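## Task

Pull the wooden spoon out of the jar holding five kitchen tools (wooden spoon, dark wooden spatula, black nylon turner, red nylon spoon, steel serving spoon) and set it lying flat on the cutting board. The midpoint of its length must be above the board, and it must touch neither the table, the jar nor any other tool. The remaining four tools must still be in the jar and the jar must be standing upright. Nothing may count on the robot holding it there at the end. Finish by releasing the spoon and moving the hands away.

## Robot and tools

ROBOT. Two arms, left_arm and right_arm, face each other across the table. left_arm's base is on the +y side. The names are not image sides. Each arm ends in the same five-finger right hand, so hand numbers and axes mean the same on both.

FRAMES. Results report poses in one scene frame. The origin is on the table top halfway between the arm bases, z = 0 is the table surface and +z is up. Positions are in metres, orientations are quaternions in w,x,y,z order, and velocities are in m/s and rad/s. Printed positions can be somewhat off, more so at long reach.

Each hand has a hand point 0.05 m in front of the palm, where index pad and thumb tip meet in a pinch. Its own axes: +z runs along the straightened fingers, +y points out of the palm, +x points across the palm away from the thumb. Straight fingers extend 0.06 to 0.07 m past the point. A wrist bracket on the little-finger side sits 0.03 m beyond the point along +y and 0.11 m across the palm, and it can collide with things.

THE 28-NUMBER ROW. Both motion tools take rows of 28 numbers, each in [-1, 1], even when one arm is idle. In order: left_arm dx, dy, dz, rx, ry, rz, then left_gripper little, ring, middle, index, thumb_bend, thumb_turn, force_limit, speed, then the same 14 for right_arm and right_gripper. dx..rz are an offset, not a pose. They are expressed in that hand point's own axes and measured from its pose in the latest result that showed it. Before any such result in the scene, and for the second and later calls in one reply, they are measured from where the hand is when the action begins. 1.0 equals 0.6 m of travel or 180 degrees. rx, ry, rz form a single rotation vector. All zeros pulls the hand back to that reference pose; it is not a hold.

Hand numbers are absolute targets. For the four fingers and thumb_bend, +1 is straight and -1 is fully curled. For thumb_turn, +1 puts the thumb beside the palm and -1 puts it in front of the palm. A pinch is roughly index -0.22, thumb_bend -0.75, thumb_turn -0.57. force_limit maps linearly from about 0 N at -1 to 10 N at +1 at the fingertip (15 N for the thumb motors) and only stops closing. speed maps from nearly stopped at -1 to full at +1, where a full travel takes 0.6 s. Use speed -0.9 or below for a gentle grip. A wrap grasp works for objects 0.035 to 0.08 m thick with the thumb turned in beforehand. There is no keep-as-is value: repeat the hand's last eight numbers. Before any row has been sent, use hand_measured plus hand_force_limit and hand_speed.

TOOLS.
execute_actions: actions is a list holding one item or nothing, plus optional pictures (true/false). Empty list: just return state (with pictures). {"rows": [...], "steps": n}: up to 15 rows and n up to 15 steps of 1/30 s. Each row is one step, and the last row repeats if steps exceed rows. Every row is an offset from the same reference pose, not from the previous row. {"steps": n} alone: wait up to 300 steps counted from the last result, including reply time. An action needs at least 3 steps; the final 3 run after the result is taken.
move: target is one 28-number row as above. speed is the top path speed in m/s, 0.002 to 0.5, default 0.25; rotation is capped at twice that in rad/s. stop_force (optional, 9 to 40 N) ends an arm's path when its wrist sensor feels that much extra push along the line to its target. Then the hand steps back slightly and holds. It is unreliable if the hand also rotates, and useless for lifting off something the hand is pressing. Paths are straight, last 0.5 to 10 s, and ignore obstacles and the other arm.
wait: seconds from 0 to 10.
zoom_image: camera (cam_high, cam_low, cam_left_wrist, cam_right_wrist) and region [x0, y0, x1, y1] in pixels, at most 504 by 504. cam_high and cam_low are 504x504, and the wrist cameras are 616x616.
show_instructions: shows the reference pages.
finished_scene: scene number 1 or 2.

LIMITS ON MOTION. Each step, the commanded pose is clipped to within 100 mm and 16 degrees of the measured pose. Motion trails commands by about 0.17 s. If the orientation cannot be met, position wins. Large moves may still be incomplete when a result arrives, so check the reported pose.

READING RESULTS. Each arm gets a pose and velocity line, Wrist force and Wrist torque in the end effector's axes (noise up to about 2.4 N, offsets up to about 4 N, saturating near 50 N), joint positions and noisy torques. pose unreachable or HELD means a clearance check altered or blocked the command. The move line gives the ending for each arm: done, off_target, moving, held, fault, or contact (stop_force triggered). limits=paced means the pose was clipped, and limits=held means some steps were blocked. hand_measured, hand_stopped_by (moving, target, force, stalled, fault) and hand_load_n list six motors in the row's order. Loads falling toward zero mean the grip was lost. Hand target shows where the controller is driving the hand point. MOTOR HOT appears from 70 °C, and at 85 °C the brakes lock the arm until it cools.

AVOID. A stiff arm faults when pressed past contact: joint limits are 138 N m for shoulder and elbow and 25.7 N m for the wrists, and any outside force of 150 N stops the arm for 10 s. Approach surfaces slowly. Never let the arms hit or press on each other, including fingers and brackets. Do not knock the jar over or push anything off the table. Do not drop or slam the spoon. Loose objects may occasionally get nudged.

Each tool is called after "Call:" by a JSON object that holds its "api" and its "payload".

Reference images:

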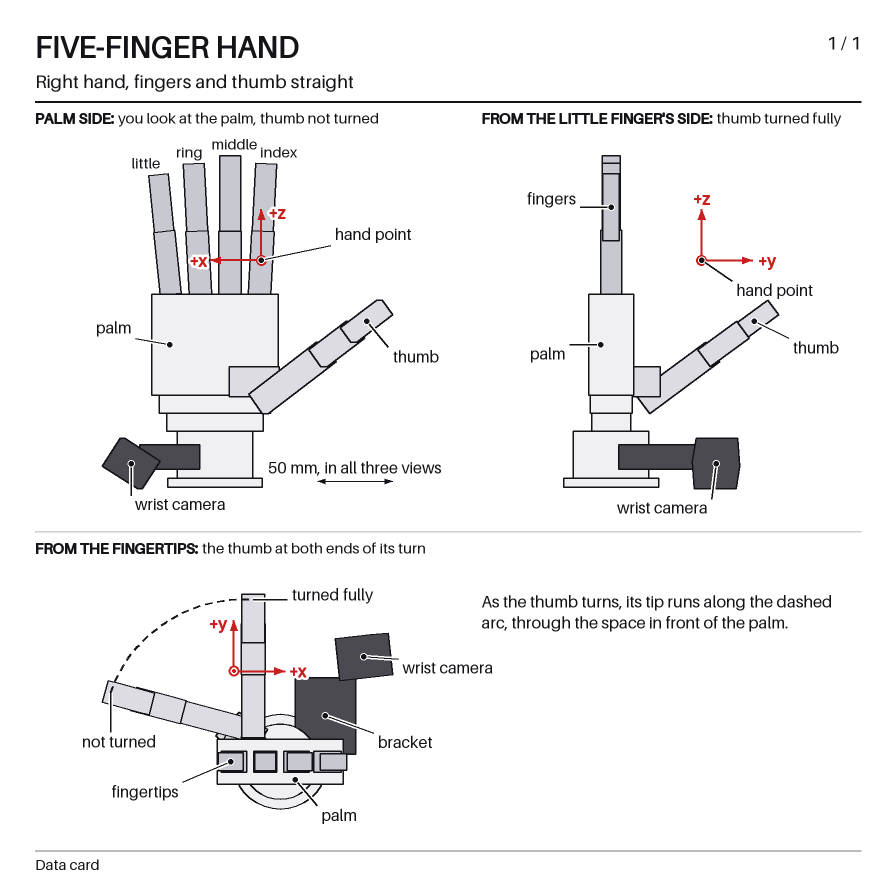

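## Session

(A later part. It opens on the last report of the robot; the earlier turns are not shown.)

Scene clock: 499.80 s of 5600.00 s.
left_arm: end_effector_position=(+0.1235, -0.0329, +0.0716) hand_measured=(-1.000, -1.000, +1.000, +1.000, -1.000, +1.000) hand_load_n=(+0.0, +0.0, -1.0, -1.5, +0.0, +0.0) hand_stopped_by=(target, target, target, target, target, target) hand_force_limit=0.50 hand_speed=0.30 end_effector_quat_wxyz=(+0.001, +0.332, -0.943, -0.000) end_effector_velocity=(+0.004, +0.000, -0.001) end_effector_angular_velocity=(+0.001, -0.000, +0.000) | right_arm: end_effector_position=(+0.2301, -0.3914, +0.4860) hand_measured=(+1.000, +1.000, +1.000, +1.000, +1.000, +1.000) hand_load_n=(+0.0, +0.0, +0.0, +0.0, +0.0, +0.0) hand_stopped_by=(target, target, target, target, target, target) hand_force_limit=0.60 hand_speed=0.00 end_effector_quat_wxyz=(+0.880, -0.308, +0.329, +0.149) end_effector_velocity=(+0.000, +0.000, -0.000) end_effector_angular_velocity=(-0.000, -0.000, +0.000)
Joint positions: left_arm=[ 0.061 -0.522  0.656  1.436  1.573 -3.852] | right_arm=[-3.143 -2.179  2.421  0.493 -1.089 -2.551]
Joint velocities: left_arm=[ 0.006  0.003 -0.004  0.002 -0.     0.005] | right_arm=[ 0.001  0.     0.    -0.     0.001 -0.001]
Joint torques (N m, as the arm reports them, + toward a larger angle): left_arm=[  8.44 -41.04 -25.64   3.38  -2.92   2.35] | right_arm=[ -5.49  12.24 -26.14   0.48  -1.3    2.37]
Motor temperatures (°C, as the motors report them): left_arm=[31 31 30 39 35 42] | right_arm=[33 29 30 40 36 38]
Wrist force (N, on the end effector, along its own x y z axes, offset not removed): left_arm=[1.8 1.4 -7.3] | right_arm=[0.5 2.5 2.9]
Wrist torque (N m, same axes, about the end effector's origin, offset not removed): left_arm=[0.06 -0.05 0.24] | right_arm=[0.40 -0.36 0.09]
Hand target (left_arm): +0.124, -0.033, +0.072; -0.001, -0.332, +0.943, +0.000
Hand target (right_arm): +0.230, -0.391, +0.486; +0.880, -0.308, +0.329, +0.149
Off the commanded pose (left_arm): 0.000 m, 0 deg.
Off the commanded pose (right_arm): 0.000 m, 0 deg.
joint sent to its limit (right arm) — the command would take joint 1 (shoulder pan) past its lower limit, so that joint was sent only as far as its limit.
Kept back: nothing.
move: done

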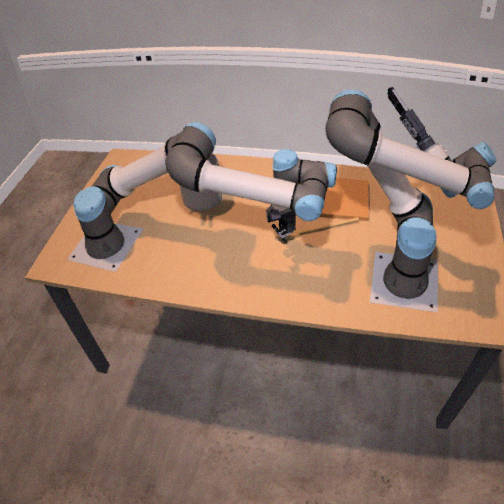

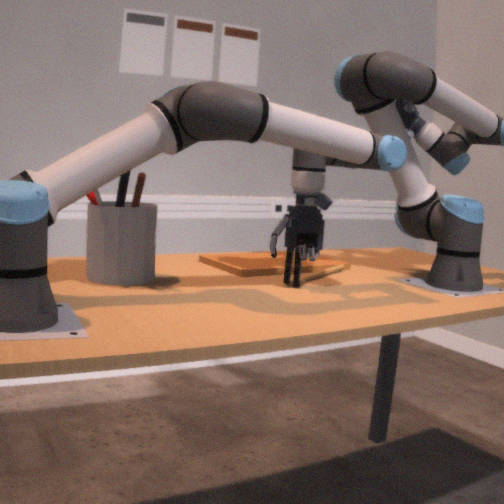

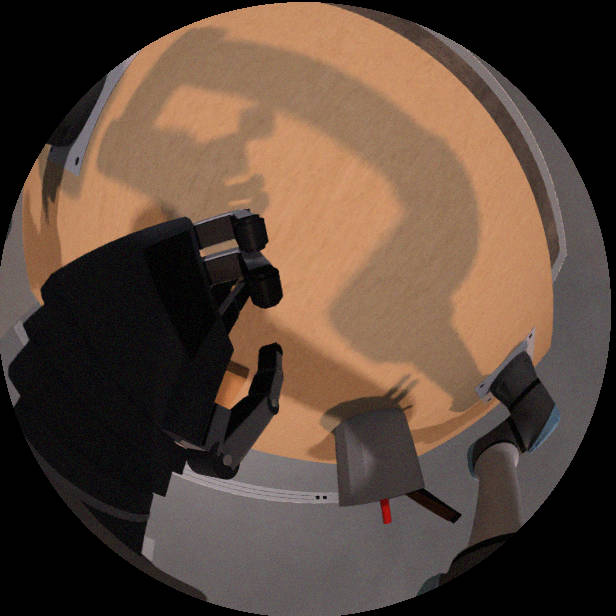

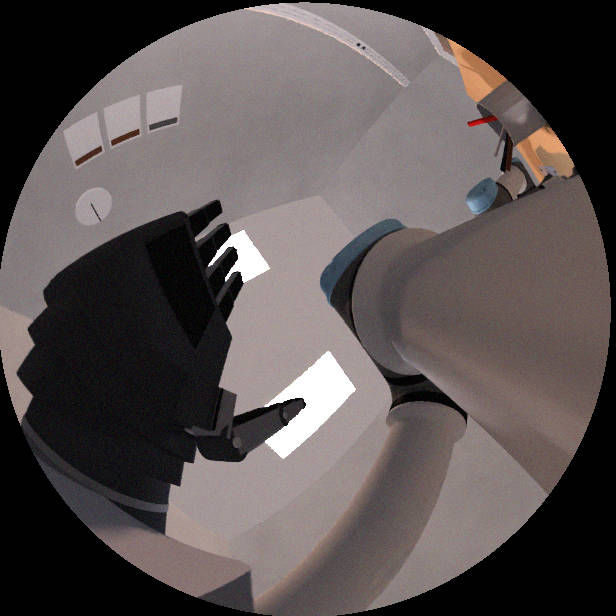

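Call:
{"api": "move", "payload": {"target": [0.1,0.15,-0.15,0,0,0,-1,-1,1,1,-1,1,0.5,0.3,0,0,0,0,0,0,1,1,1,1,1,1,0.6,0], "speed": 0.15}}

Call:
{"api": "zoom_image", "payload": {"camera": "cam_high", "region": [200, 160, 400, 300]}}

Call:
{"api": "zoom_image", "payload": {"camera": "cam_low", "region": [200, 220, 400, 320]}}

Scene clock: 501.57 s of 5600.00 s.
left_arm: end_effector_position=(+0.0209, -0.0007, +0.1617) hand_measured=(-1.000, -1.000, +1.000, +1.000, -1.000, +1.000) hand_load_n=(+0.0, +0.0, +0.0, +0.0, +0.0, +0.0) hand_stopped_by=(target, target, target, target, target, target) hand_force_limit=0.50 hand_speed=0.30 end_effector_quat_wxyz=(+0.001, +0.332, -0.943, -0.000) end_effector_velocity=(-0.002, +0.000, +0.002) end_effector_angular_velocity=(-0.001, -0.000, +0.001) | right_arm: end_effector_position=(+0.2301, -0.3914, +0.4860) hand_measured=(+1.000, +1.000, +1.000, +1.000, +1.000, +1.000) hand_load_n=(+0.0, +0.0, +0.0, +0.0, +0.0, +0.0) hand_stopped_by=(target, target, target, target, target, target) hand_force_limit=0.60 hand_speed=0.00 end_effector_quat_wxyz=(+0.880, -0.308, +0.329, +0.149) end_effector_velocity=(+0.000, -0.000, -0.000) end_effector_angular_velocity=(-0.000, -0.001, -0.002)
Joint positions: left_arm=[-0.106 -0.706  0.773  1.503  1.573 -4.018] | right_arm=[-3.143 -2.179  2.421  0.493 -1.089 -2.551]
Joint velocities: left_arm=[-0.003 -0.003  0.     0.001 -0.    -0.005] | right_arm=[-0.001 -0.     0.     0.     0.    -0.001]
Joint torques (N m, as the arm reports them, + toward a larger angle): left_arm=[ -7.49 -68.61 -11.85   4.67  -2.04  -2.19] | right_arm=[ -5.72  13.19 -26.25   0.33  -1.45   2.29]
Motor temperatures (°C, as the motors report them): left_arm=[31 31 30 39 35 42] | right_arm=[33 29 30 40 36 38]
Wrist force (N, on the end effector, along its own x y z axes, offset not removed): left_arm=[-0.8 0.3 -0.2] | right_arm=[0.2 3.0 2.7]
Wrist torque (N m, same axes, about the end effector's origin, offset not removed): left_arm=[0.17 -0.10 0.01] | right_arm=[0.49 -0.27 0.12]
Hand target (left_arm): +0.021, -0.001, +0.162; -0.001, -0.332, +0.943, +0.000
Hand target (right_arm): +0.230, -0.391, +0.486; +0.880, -0.308, +0.329, +0.149
Off the commanded pose (left_arm): 0.000 m, 0 deg.
Off the commanded pose (right_arm): 0.000 m, 0 deg.
joint sent to its limit (right arm) — the command would take joint 1 (shoulder pan) past its lower limit, so that joint was sent only as far as its limit.
Kept back: nothing.
move: done

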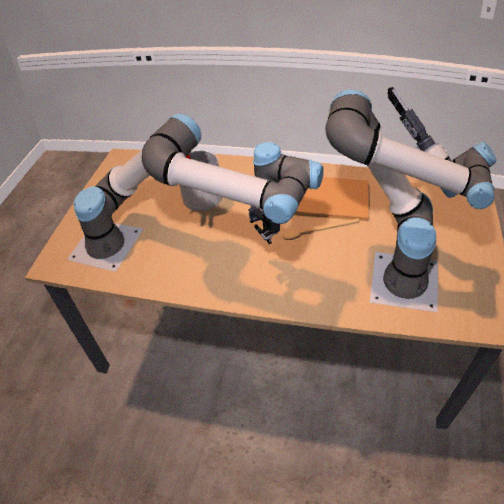

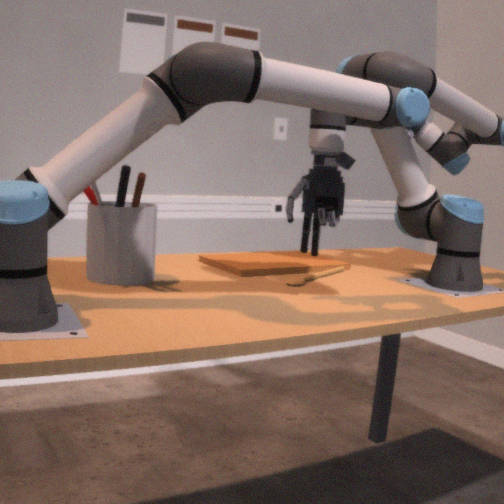

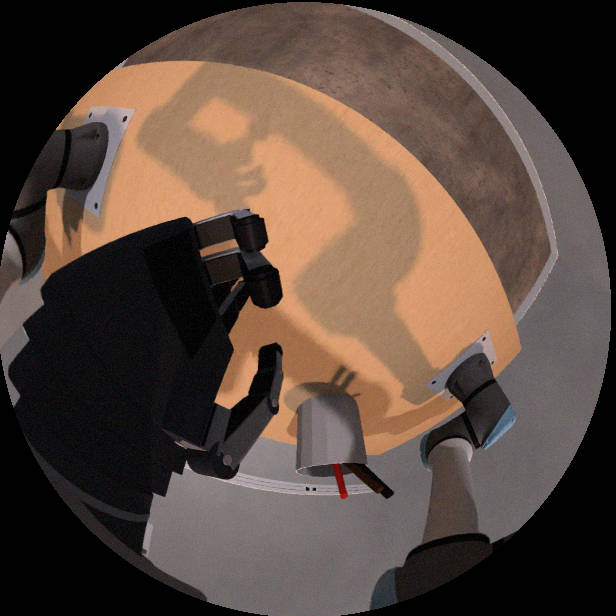

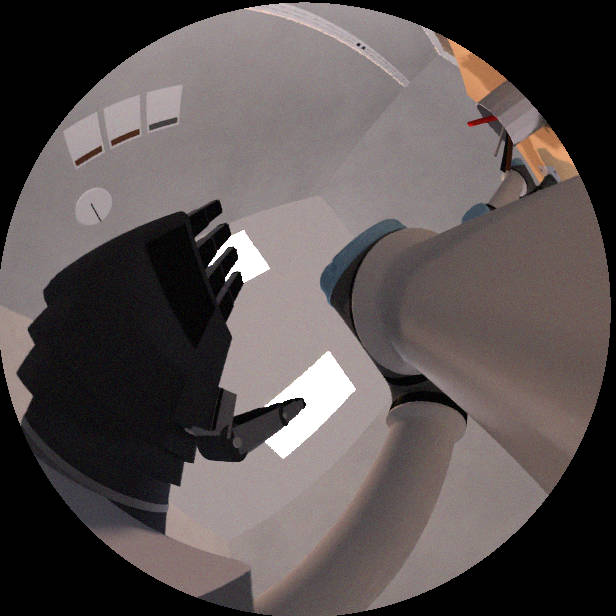

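Region (200, 160, 400, 300) of cam_high's 504x504 image, scaled by 2.520, with more detail than that image has; it fills the top 353 rows of this view, and the rest is white.

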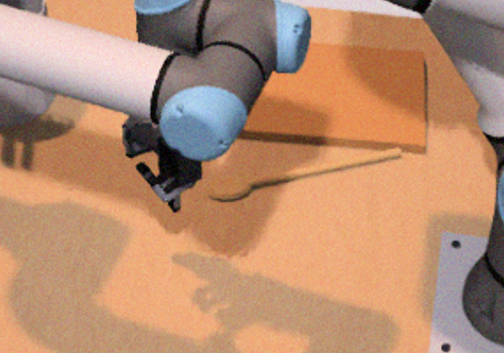

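Region (200, 220, 400, 320) of cam_low's 504x504 image, scaled by 2.520, with more detail than that image has.

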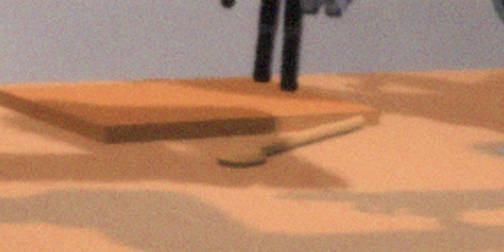

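Call:
{"api": "move", "payload": {"target": [-0.2,0.25,-0.1,0,0,0,-1,-1,1,1,-1,1,0.5,0.3,0.2,0.54,-0.17,-0.198,0.33,-0.30,1,1,0.2,0.2,0,-1,0.5,0.3], "speed": 0.2}}

Scene clock: 506.37 s of 5600.00 s.
left_arm: end_effector_position=(+0.0203, +0.1910, +0.2217) hand_measured=(-1.000, -1.000, +1.000, +1.000, -1.000, +1.000) hand_load_n=(+0.0, +0.0, +0.0, +0.0, +0.0, +0.0) hand_stopped_by=(target, target, target, target, target, target) hand_force_limit=0.50 hand_speed=0.30 end_effector_quat_wxyz=(+0.002, +0.332, -0.943, -0.000) end_effector_velocity=(-0.000, +0.002, +0.001) end_effector_angular_velocity=(-0.001, -0.000, +0.001) | right_arm: end_effector_position=(+0.2218, -0.3743, +0.4606) hand_measured=(+1.000, +1.000, +0.200, +0.200, +0.000, -1.000) hand_load_n=(+0.0, +0.0, +0.0, +0.0, +0.0, +0.0) hand_stopped_by=(target, target, target, target, target, target) hand_force_limit=0.50 hand_speed=0.30 end_effector_quat_wxyz=(+0.863, -0.369, +0.321, +0.130) end_effector_velocity=(+0.000, +0.000, -0.000) end_effector_angular_velocity=(-0.001, +0.001, -0.000)
Joint positions: left_arm=[-0.196 -1.246  1.486  1.329  1.574 -4.109] | right_arm=[-3.143 -2.213  2.414  0.416 -1.127 -2.571]
Joint velocities: left_arm=[-0.002 -0.007  0.007 -0.001 -0.001 -0.003] | right_arm=[ 0.001 -0.001 -0.     0.     0.001  0.001]
Joint torques (N m, as the arm reports them, + toward a larger angle): left_arm=[ -6.65 -47.65 -12.09  -0.5   -2.1   -2.48] | right_arm=[-6.73 15.73 -9.44  5.53  1.55  2.65]
Motor temperatures (°C, as the motors report them): left_arm=[31 31 30 39 35 42] | right_arm=[33 29 30 40 36 38]
Wrist force (N, on the end effector, along its own x y z axes, offset not removed): left_arm=[1.7 -1.2 0.7] | right_arm=[2.6 1.6 1.3]
Wrist torque (N m, same axes, about the end effector's origin, offset not removed): left_arm=[-0.12 -0.56 0.19] | right_arm=[0.35 -0.53 0.21]
Hand target (left_arm): +0.020, +0.191, +0.222; -0.001, -0.332, +0.943, +0.000
Hand target (right_arm): +0.222, -0.374, +0.461; +0.863, -0.369, +0.321, +0.130
Off the commanded pose (left_arm): 0.000 m, 0 deg.
Off the commanded pose (right_arm): 0.329 m, 82 deg; position and orientation clipped at the last step of the last action.
joint sent to its limit (right arm) — the command would take joint 1 (shoulder pan) past its lower limit, so that joint was sent only as far as its limit.
Kept back: nothing.
move: held (right_arm); limits=paced,held; held on 113 of 130 steps (right_arm), including the last (right_arm)
pose unreachable (right arm): on one or more control steps of this call this arm could not follow its commanded pose, so it was not sent that pose on those steps. On the call's last step it was still not sent that pose. It may still have moved: this result reports where it is.
cause: the commanded pose would bring two parts of the arm too close to each other (joints 3 (elbow) to 6 (wrist 3) lie between them).

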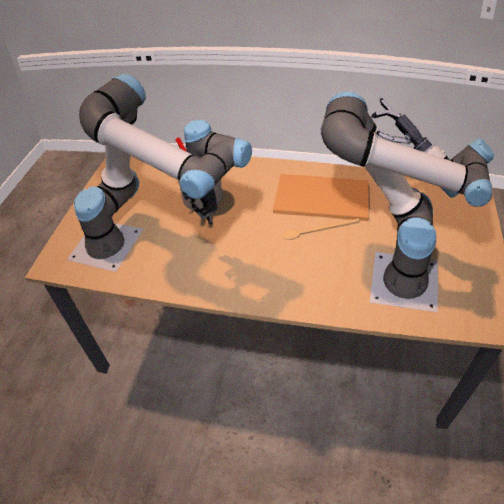

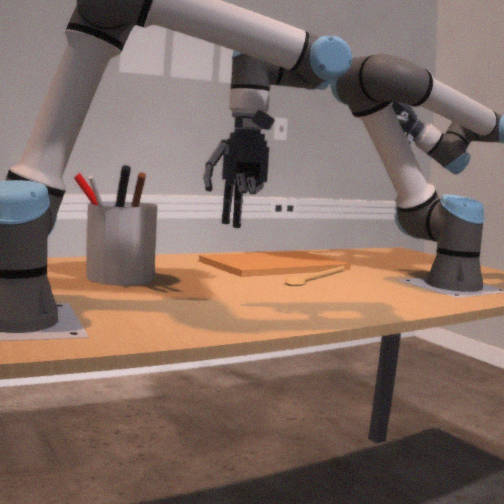

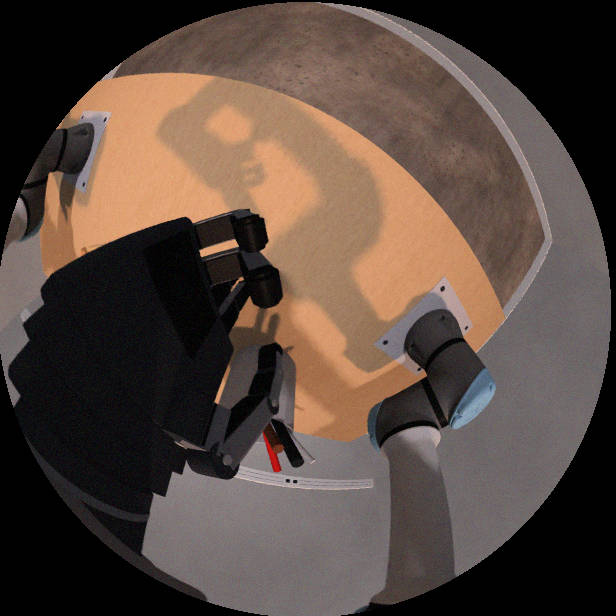

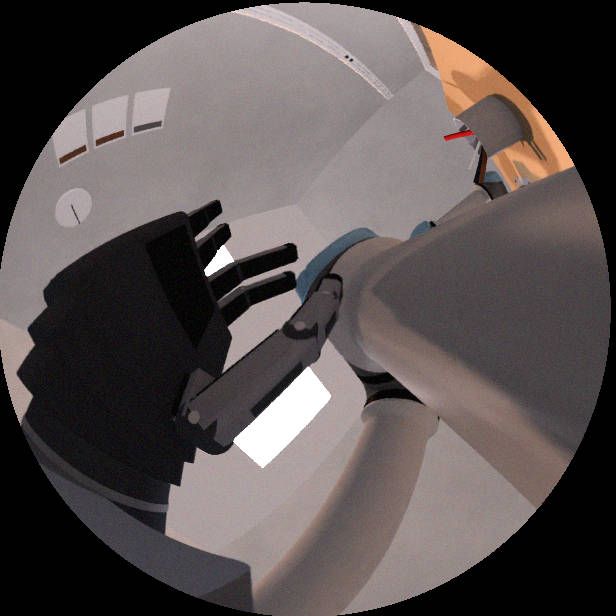

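Call:
{"api": "execute_actions", "payload": {"actions": []}}

Scene clock: 506.70 s of 5600.00 s.
left_arm: end_effector_position=(+0.0204, +0.1913, +0.2218) hand_measured=(-1.000, -1.000, +1.000, +1.000, -1.000, +1.000) hand_load_n=(+0.0, +0.0, +0.0, +0.0, +0.0, +0.0) hand_stopped_by=(target, target, target, target, target, target) hand_force_limit=0.50 hand_speed=0.30 end_effector_quat_wxyz=(+0.001, +0.332, -0.943, -0.000) end_effector_velocity=(-0.000, +0.000, -0.000) end_effector_angular_velocity=(-0.000, +0.000, +0.001) | right_arm: end_effector_position=(+0.2218, -0.3743, +0.4606) hand_measured=(+1.000, +1.000, +0.200, +0.200, +0.000, -1.000) hand_load_n=(+0.0, +0.0, +0.0, +0.0, +0.0, +0.0) hand_stopped_by=(target, target, target, target, target, target) hand_force_limit=0.50 hand_speed=0.30 end_effector_quat_wxyz=(+0.863, -0.369, +0.321, +0.130) end_effector_velocity=(-0.000, +0.000, +0.000) end_effector_angular_velocity=(+0.000, +0.000, +0.000)
Joint positions: left_arm=[-0.197 -1.247  1.487  1.329  1.574 -4.11 ] | right_arm=[-3.143 -2.213  2.414  0.416 -1.127 -2.571]
Joint velocities: left_arm=[-0.    -0.001  0.001 -0.001  0.    -0.001] | right_arm=[ 0.001  0.     0.    -0.     0.     0.   ]
Joint torques (N m, as the arm reports them, + toward a larger angle): left_arm=[ -7.48 -47.08 -11.78  -0.53  -2.12  -2.28] | right_arm=[-6.93 16.64 -8.75  5.45  1.63  2.63]
Motor temperatures (°C, as the motors report them): left_arm=[31 31 30 39 35 42] | right_arm=[33 29 30 40 36 38]
Wrist force (N, on the end effector, along its own x y z axes, offset not removed): left_arm=[0.5 -2.2 0.6] | right_arm=[4.5 3.0 3.7]
Wrist torque (N m, same axes, about the end effector's origin, offset not removed): left_arm=[-0.35 -0.33 0.09] | right_arm=[0.40 -0.97 0.34]
Hand target (left_arm): +0.020, +0.191, +0.222; -0.001, -0.332, +0.943, +0.000
Hand target (right_arm): +0.222, -0.374, +0.461; +0.863, -0.369, +0.321, +0.130
Off the commanded pose (left_arm): 0.000 m, 0 deg.
Off the commanded pose (right_arm): 0.329 m, 82 deg; position and orientation clipped at the last step of the last action.
Kept back: nothing.
Steps of this call (steps 1 to 10: nothing new was sent). Readings (end_effector_position | what the end effector reports):
1: left_arm (+0.0204, +0.1911, +0.2217) | right_arm (+0.2218, -0.3743, +0.4606) | left_arm hand_measured=(-1.000, -1.000, +1.000, +1.000, -1.000, +1.000) hand_load_n=(+0.0, +0.0, +0.0, +0.0, +0.0, +0.0) hand_stopped_by=(target, target, target, target, target, target) hand_force_limit=0.50 hand_speed=0.30 | right_arm hand_measured=(+1.000, +1.000, +0.200, +0.200, +0.000, -1.000) hand_load_n=(+0.0, +0.0, +0.0, +0.0, +0.0, +0.0) hand_stopped_by=(target, target, target, target, target, target) hand_force_limit=0.50 hand_speed=0.30
2: left_arm (+0.0204, +0.1911, +0.2217) | right_arm (+0.2218, -0.3743, +0.4606) | left_arm hand_measured=(-1.000, -1.000, +1.000, +1.000, -1.000, +1.000) hand_load_n=(+0.0, +0.0, +0.0, +0.0, +0.0, +0.0) hand_stopped_by=(target, target, target, target, target, target) hand_force_limit=0.50 hand_speed=0.30 | right_arm hand_measured=(+1.000, +1.000, +0.200, +0.200, +0.000, -1.000) hand_load_n=(+0.0, +0.0, +0.0, +0.0, +0.0, +0.0) hand_stopped_by=(target, target, target, target, target, target) hand_force_limit=0.50 hand_speed=0.30
4: left_arm (+0.0204, +0.1912, +0.2217) | right_arm (+0.2218, -0.3743, +0.4606) | left_arm hand_measured=(-1.000, -1.000, +1.000, +1.000, -1.000, +1.000) hand_load_n=(+0.0, +0.0, +0.0, +0.0, +0.0, +0.0) hand_stopped_by=(target, target, target, target, target, target) hand_force_limit=0.50 hand_speed=0.30 | right_arm hand_measured=(+1.000, +1.000, +0.200, +0.200, +0.000, -1.000) hand_load_n=(+0.0, +0.0, +0.0, +0.0, +0.0, +0.0) hand_stopped_by=(target, target, target, target, target, target) hand_force_limit=0.50 hand_speed=0.30
8: left_arm (+0.0204, +0.1913, +0.2218) | right_arm (+0.2218, -0.3743, +0.4606) | left_arm hand_measured=(-1.000, -1.000, +1.000, +1.000, -1.000, +1.000) hand_load_n=(+0.0, +0.0, +0.0, +0.0, +0.0, +0.0) hand_stopped_by=(target, target, target, target, target, target) hand_force_limit=0.50 hand_speed=0.30 | right_arm hand_measured=(+1.000, +1.000, +0.200, +0.200, +0.000, -1.000) hand_load_n=(+0.0, +0.0, +0.0, +0.0, +0.0, +0.0) hand_stopped_by=(target, target, target, target, target, target) hand_force_limit=0.50 hand_speed=0.30
10: the state above

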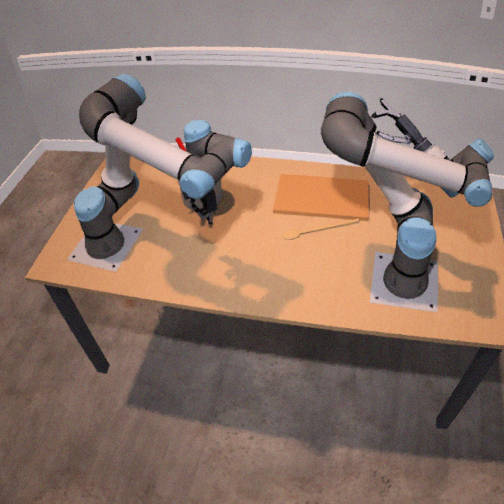

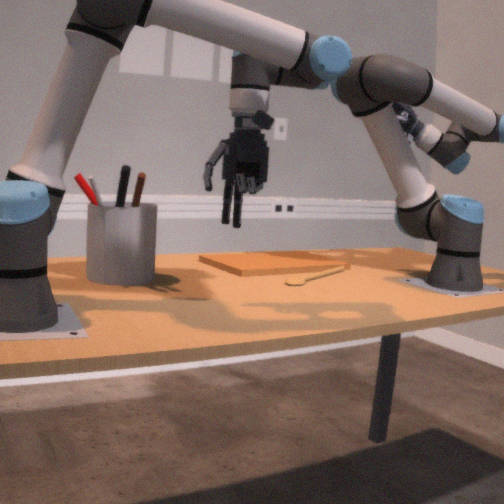

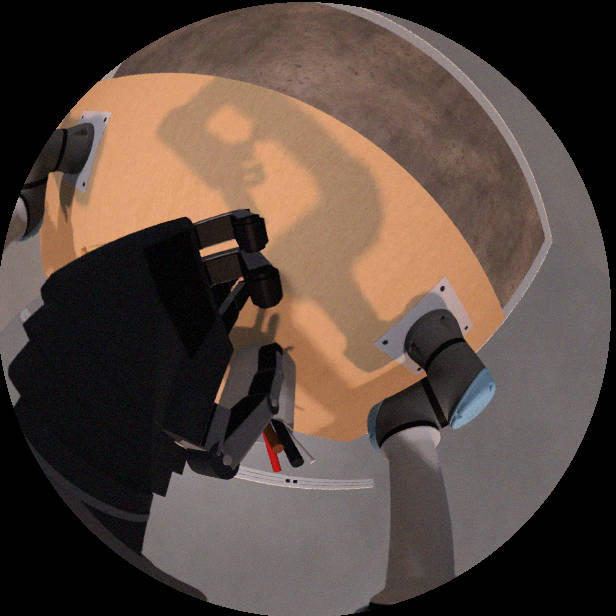

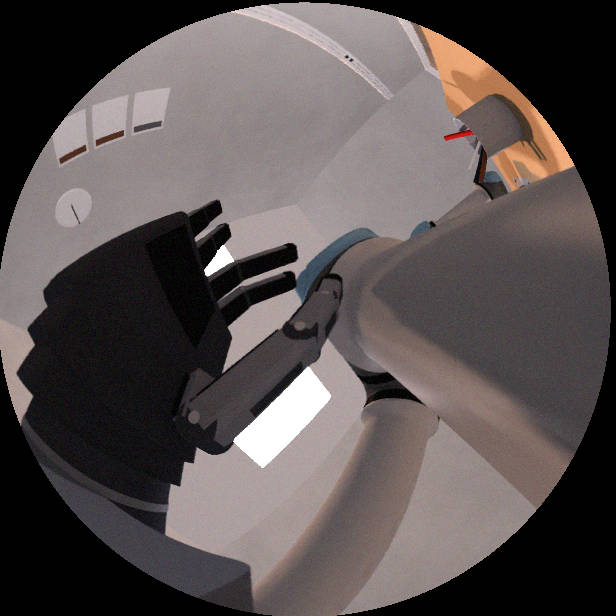

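Call:
{"api": "move", "payload": {"target": [0.087,-0.36,0.15,0,0,0,-1,-1,1,1,-1,1,0.5,0.3,0,0,0,0,0,0,1,1,0.2,0.2,0,-1,0.5,0.3], "speed": 0.15}}

Scene clock: 509.20 s of 5600.00 s.
left_arm: end_effector_position=(+0.1149, -0.0092, +0.1314) hand_measured=(-1.000, -1.000, +1.000, +1.000, -1.000, +1.000) hand_load_n=(+0.0, +0.0, +0.0, +0.0, +0.0, +0.0) hand_stopped_by=(target, target, target, target, target, target) hand_force_limit=0.50 hand_speed=0.30 end_effector_quat_wxyz=(+0.001, +0.332, -0.943, +0.000) end_effector_velocity=(+0.002, -0.002, -0.002) end_effector_angular_velocity=(+0.004, +0.001, +0.001) | right_arm: end_effector_position=(+0.2218, -0.3743, +0.4606) hand_measured=(+1.000, +1.000, +0.200, +0.200, +0.000, -1.000) hand_load_n=(+0.0, +0.0, +0.0, +0.0, +0.0, +0.0) hand_stopped_by=(target, target, target, target, target, target) hand_force_limit=0.50 hand_speed=0.30 end_effector_quat_wxyz=(+0.863, -0.369, +0.321, +0.130) end_effector_velocity=(+0.000, -0.000, +0.000) end_effector_angular_velocity=(-0.000, +0.000, -0.001)
Joint positions: left_arm=[ 0.046 -0.64   0.728  1.482  1.573 -3.867] | right_arm=[-3.143 -2.213  2.414  0.416 -1.127 -2.571]
Joint velocities: left_arm=[ 0.003  0.014 -0.021  0.011  0.001  0.003] | right_arm=[-0.001 -0.    -0.     0.     0.     0.   ]
Joint torques (N m, as the arm reports them, + toward a larger angle): left_arm=[  7.86 -44.02 -27.98   4.74   2.65   2.4 ] | right_arm=[-7.41 16.69 -9.03  5.39  1.53  2.71]
Motor temperatures (°C, as the motors report them): left_arm=[31 31 30 39 35 42] | right_arm=[33 29 30 40 36 38]
Wrist force (N, on the end effector, along its own x y z axes, offset not removed): left_arm=[-0.6 -1.5 0.4] | right_arm=[1.4 3.2 2.1]
Wrist torque (N m, same axes, about the end effector's origin, offset not removed): left_arm=[-0.16 -0.23 -0.02] | right_arm=[0.49 -0.43 0.06]
Hand target (left_arm): +0.115, -0.009, +0.131; -0.001, -0.332, +0.943, +0.000
Hand target (right_arm): +0.222, -0.374, +0.461; +0.863, -0.369, +0.321, +0.130
Off the commanded pose (left_arm): 0.001 m, 0 deg.
Off the commanded pose (right_arm): 0.000 m, 0 deg.
Kept back: nothing.
move: done

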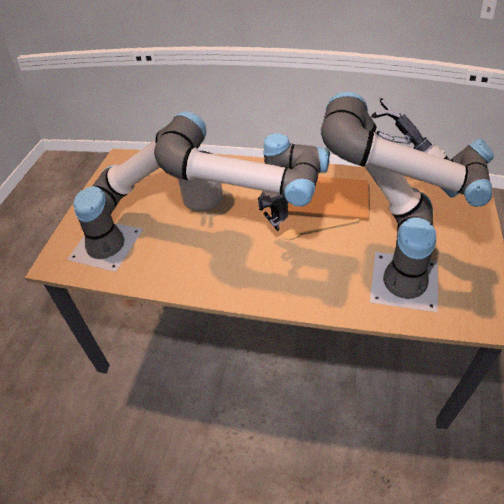

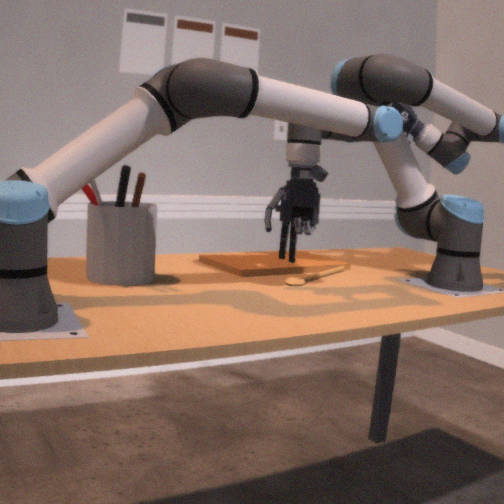

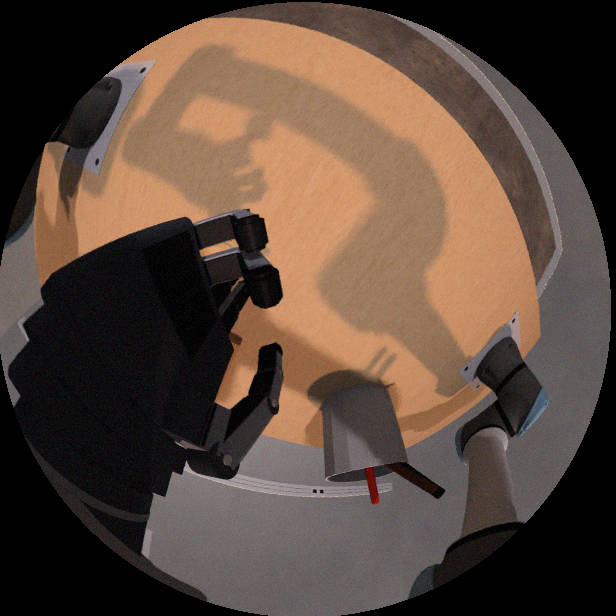

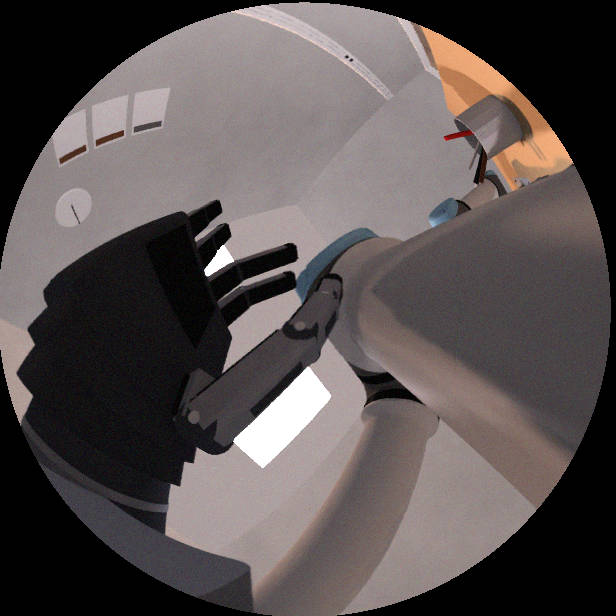

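Call:
{"api": "move", "payload": {"target": [0.04,-0.01,0.075,0,0,0,-1,-1,1,1,-1,1,0.5,0.3,0,0,0,0,0,0,1,1,0.2,0.2,0,-1,0.5,0.3], "speed": 0.05}}

Call:
{"api": "zoom_image", "payload": {"camera": "cam_high", "region": [220,160,400,270]}}

Call:
{"api": "zoom_image", "payload": {"camera": "cam_low", "region": [190,220,370,310]}}

Scene clock: 510.90 s of 5600.00 s.
left_arm: end_effector_position=(+0.1000, -0.0287, +0.0868) hand_measured=(-1.000, -1.000, +1.000, +1.000, -1.000, +1.000) hand_load_n=(+0.0, +0.0, +0.0, +0.0, +0.0, +0.0) hand_stopped_by=(target, target, target, target, target, target) hand_force_limit=0.50 hand_speed=0.30 end_effector_quat_wxyz=(+0.001, +0.332, -0.943, +0.000) end_effector_velocity=(-0.001, -0.002, -0.003) end_effector_angular_velocity=(-0.000, -0.002, -0.003) | right_arm: end_effector_position=(+0.2218, -0.3743, +0.4606) hand_measured=(+1.000, +1.000, +0.200, +0.200, +0.000, -1.000) hand_load_n=(+0.0, +0.0, +0.0, +0.0, +0.0, +0.0) hand_stopped_by=(target, target, target, target, target, target) hand_force_limit=0.50 hand_speed=0.30 end_effector_quat_wxyz=(+0.863, -0.369, +0.321, +0.130) end_effector_velocity=(-0.001, -0.000, +0.000) end_effector_angular_velocity=(-0.000, -0.002, +0.001)
Joint positions: left_arm=[ 0.024 -0.559  0.689  1.44   1.573 -3.889] | right_arm=[-3.143 -2.213  2.414  0.416 -1.127 -2.571]
Joint velocities: left_arm=[-0.002  0.006 -0.005 -0.001 -0.002  0.002] | right_arm=[-0.001  0.    -0.     0.    -0.003 -0.   ]
Joint torques (N m, as the arm reports them, + toward a larger angle): left_arm=[ -8.52 -44.68 -28.02  -0.51  -2.11  -2.09] | right_arm=[-5.87 16.17 -9.27  5.52  1.44  2.54]
Motor temperatures (°C, as the motors report them): left_arm=[31 31 30 39 35 42] | right_arm=[33 29 30 40 36 38]
Wrist force (N, on the end effector, along its own x y z axes, offset not removed): left_arm=[-0.8 -1.4 1.3] | right_arm=[3.2 1.9 2.4]
Wrist torque (N m, same axes, about the end effector's origin, offset not removed): left_arm=[-0.15 -0.11 0.00] | right_arm=[0.35 -0.68 0.14]
Hand target (left_arm): +0.100, -0.029, +0.086; -0.001, -0.332, +0.943, -0.000
Hand target (right_arm): +0.222, -0.374, +0.461; +0.863, -0.369, +0.321, +0.130
Off the commanded pose (left_arm): 0.000 m, 0 deg.
Off the commanded pose (right_arm): 0.000 m, 0 deg.
Kept back: nothing.
move: done

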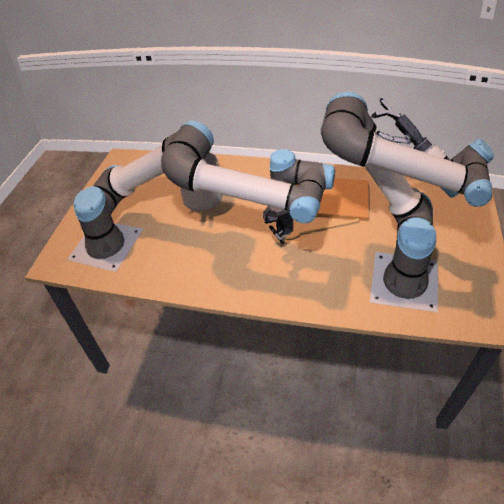

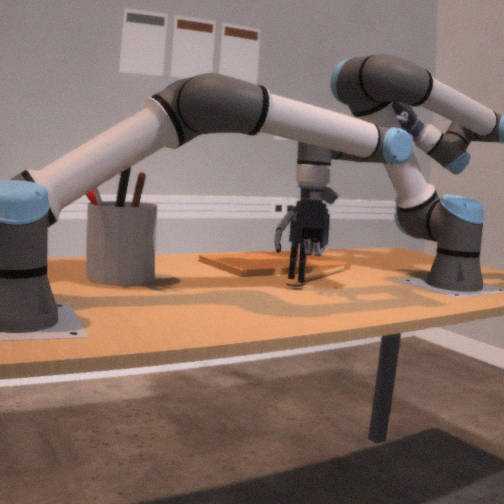

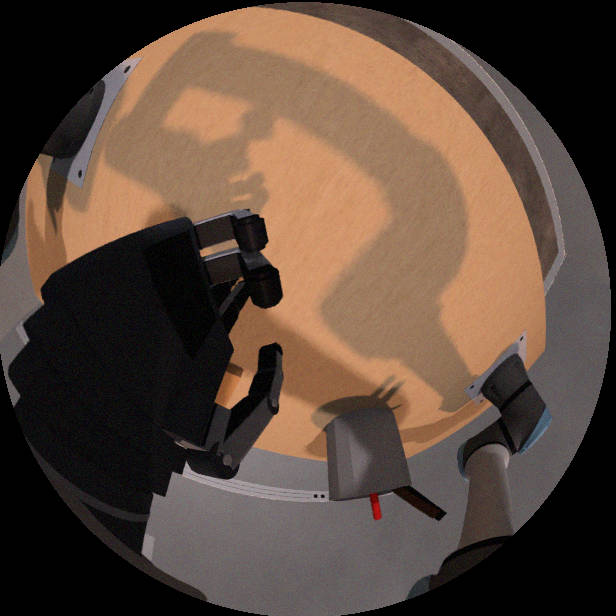

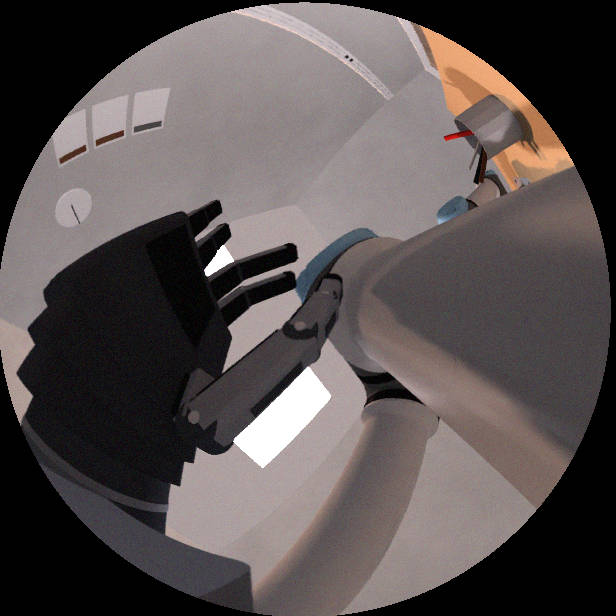

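Region (220, 160, 400, 270) of cam_high's 504x504 image, scaled by 2.800, with more detail than that image has.

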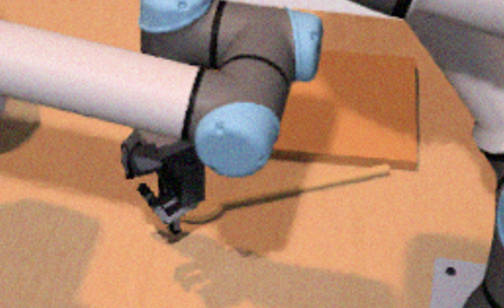

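Region (190, 220, 370, 310) of cam_low's 504x504 image, scaled by 2.800, with more detail than that image has.

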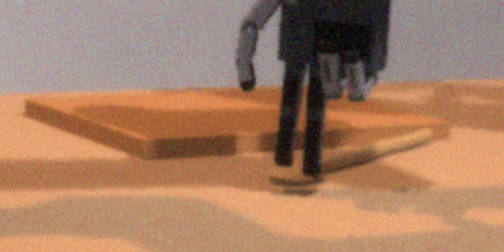

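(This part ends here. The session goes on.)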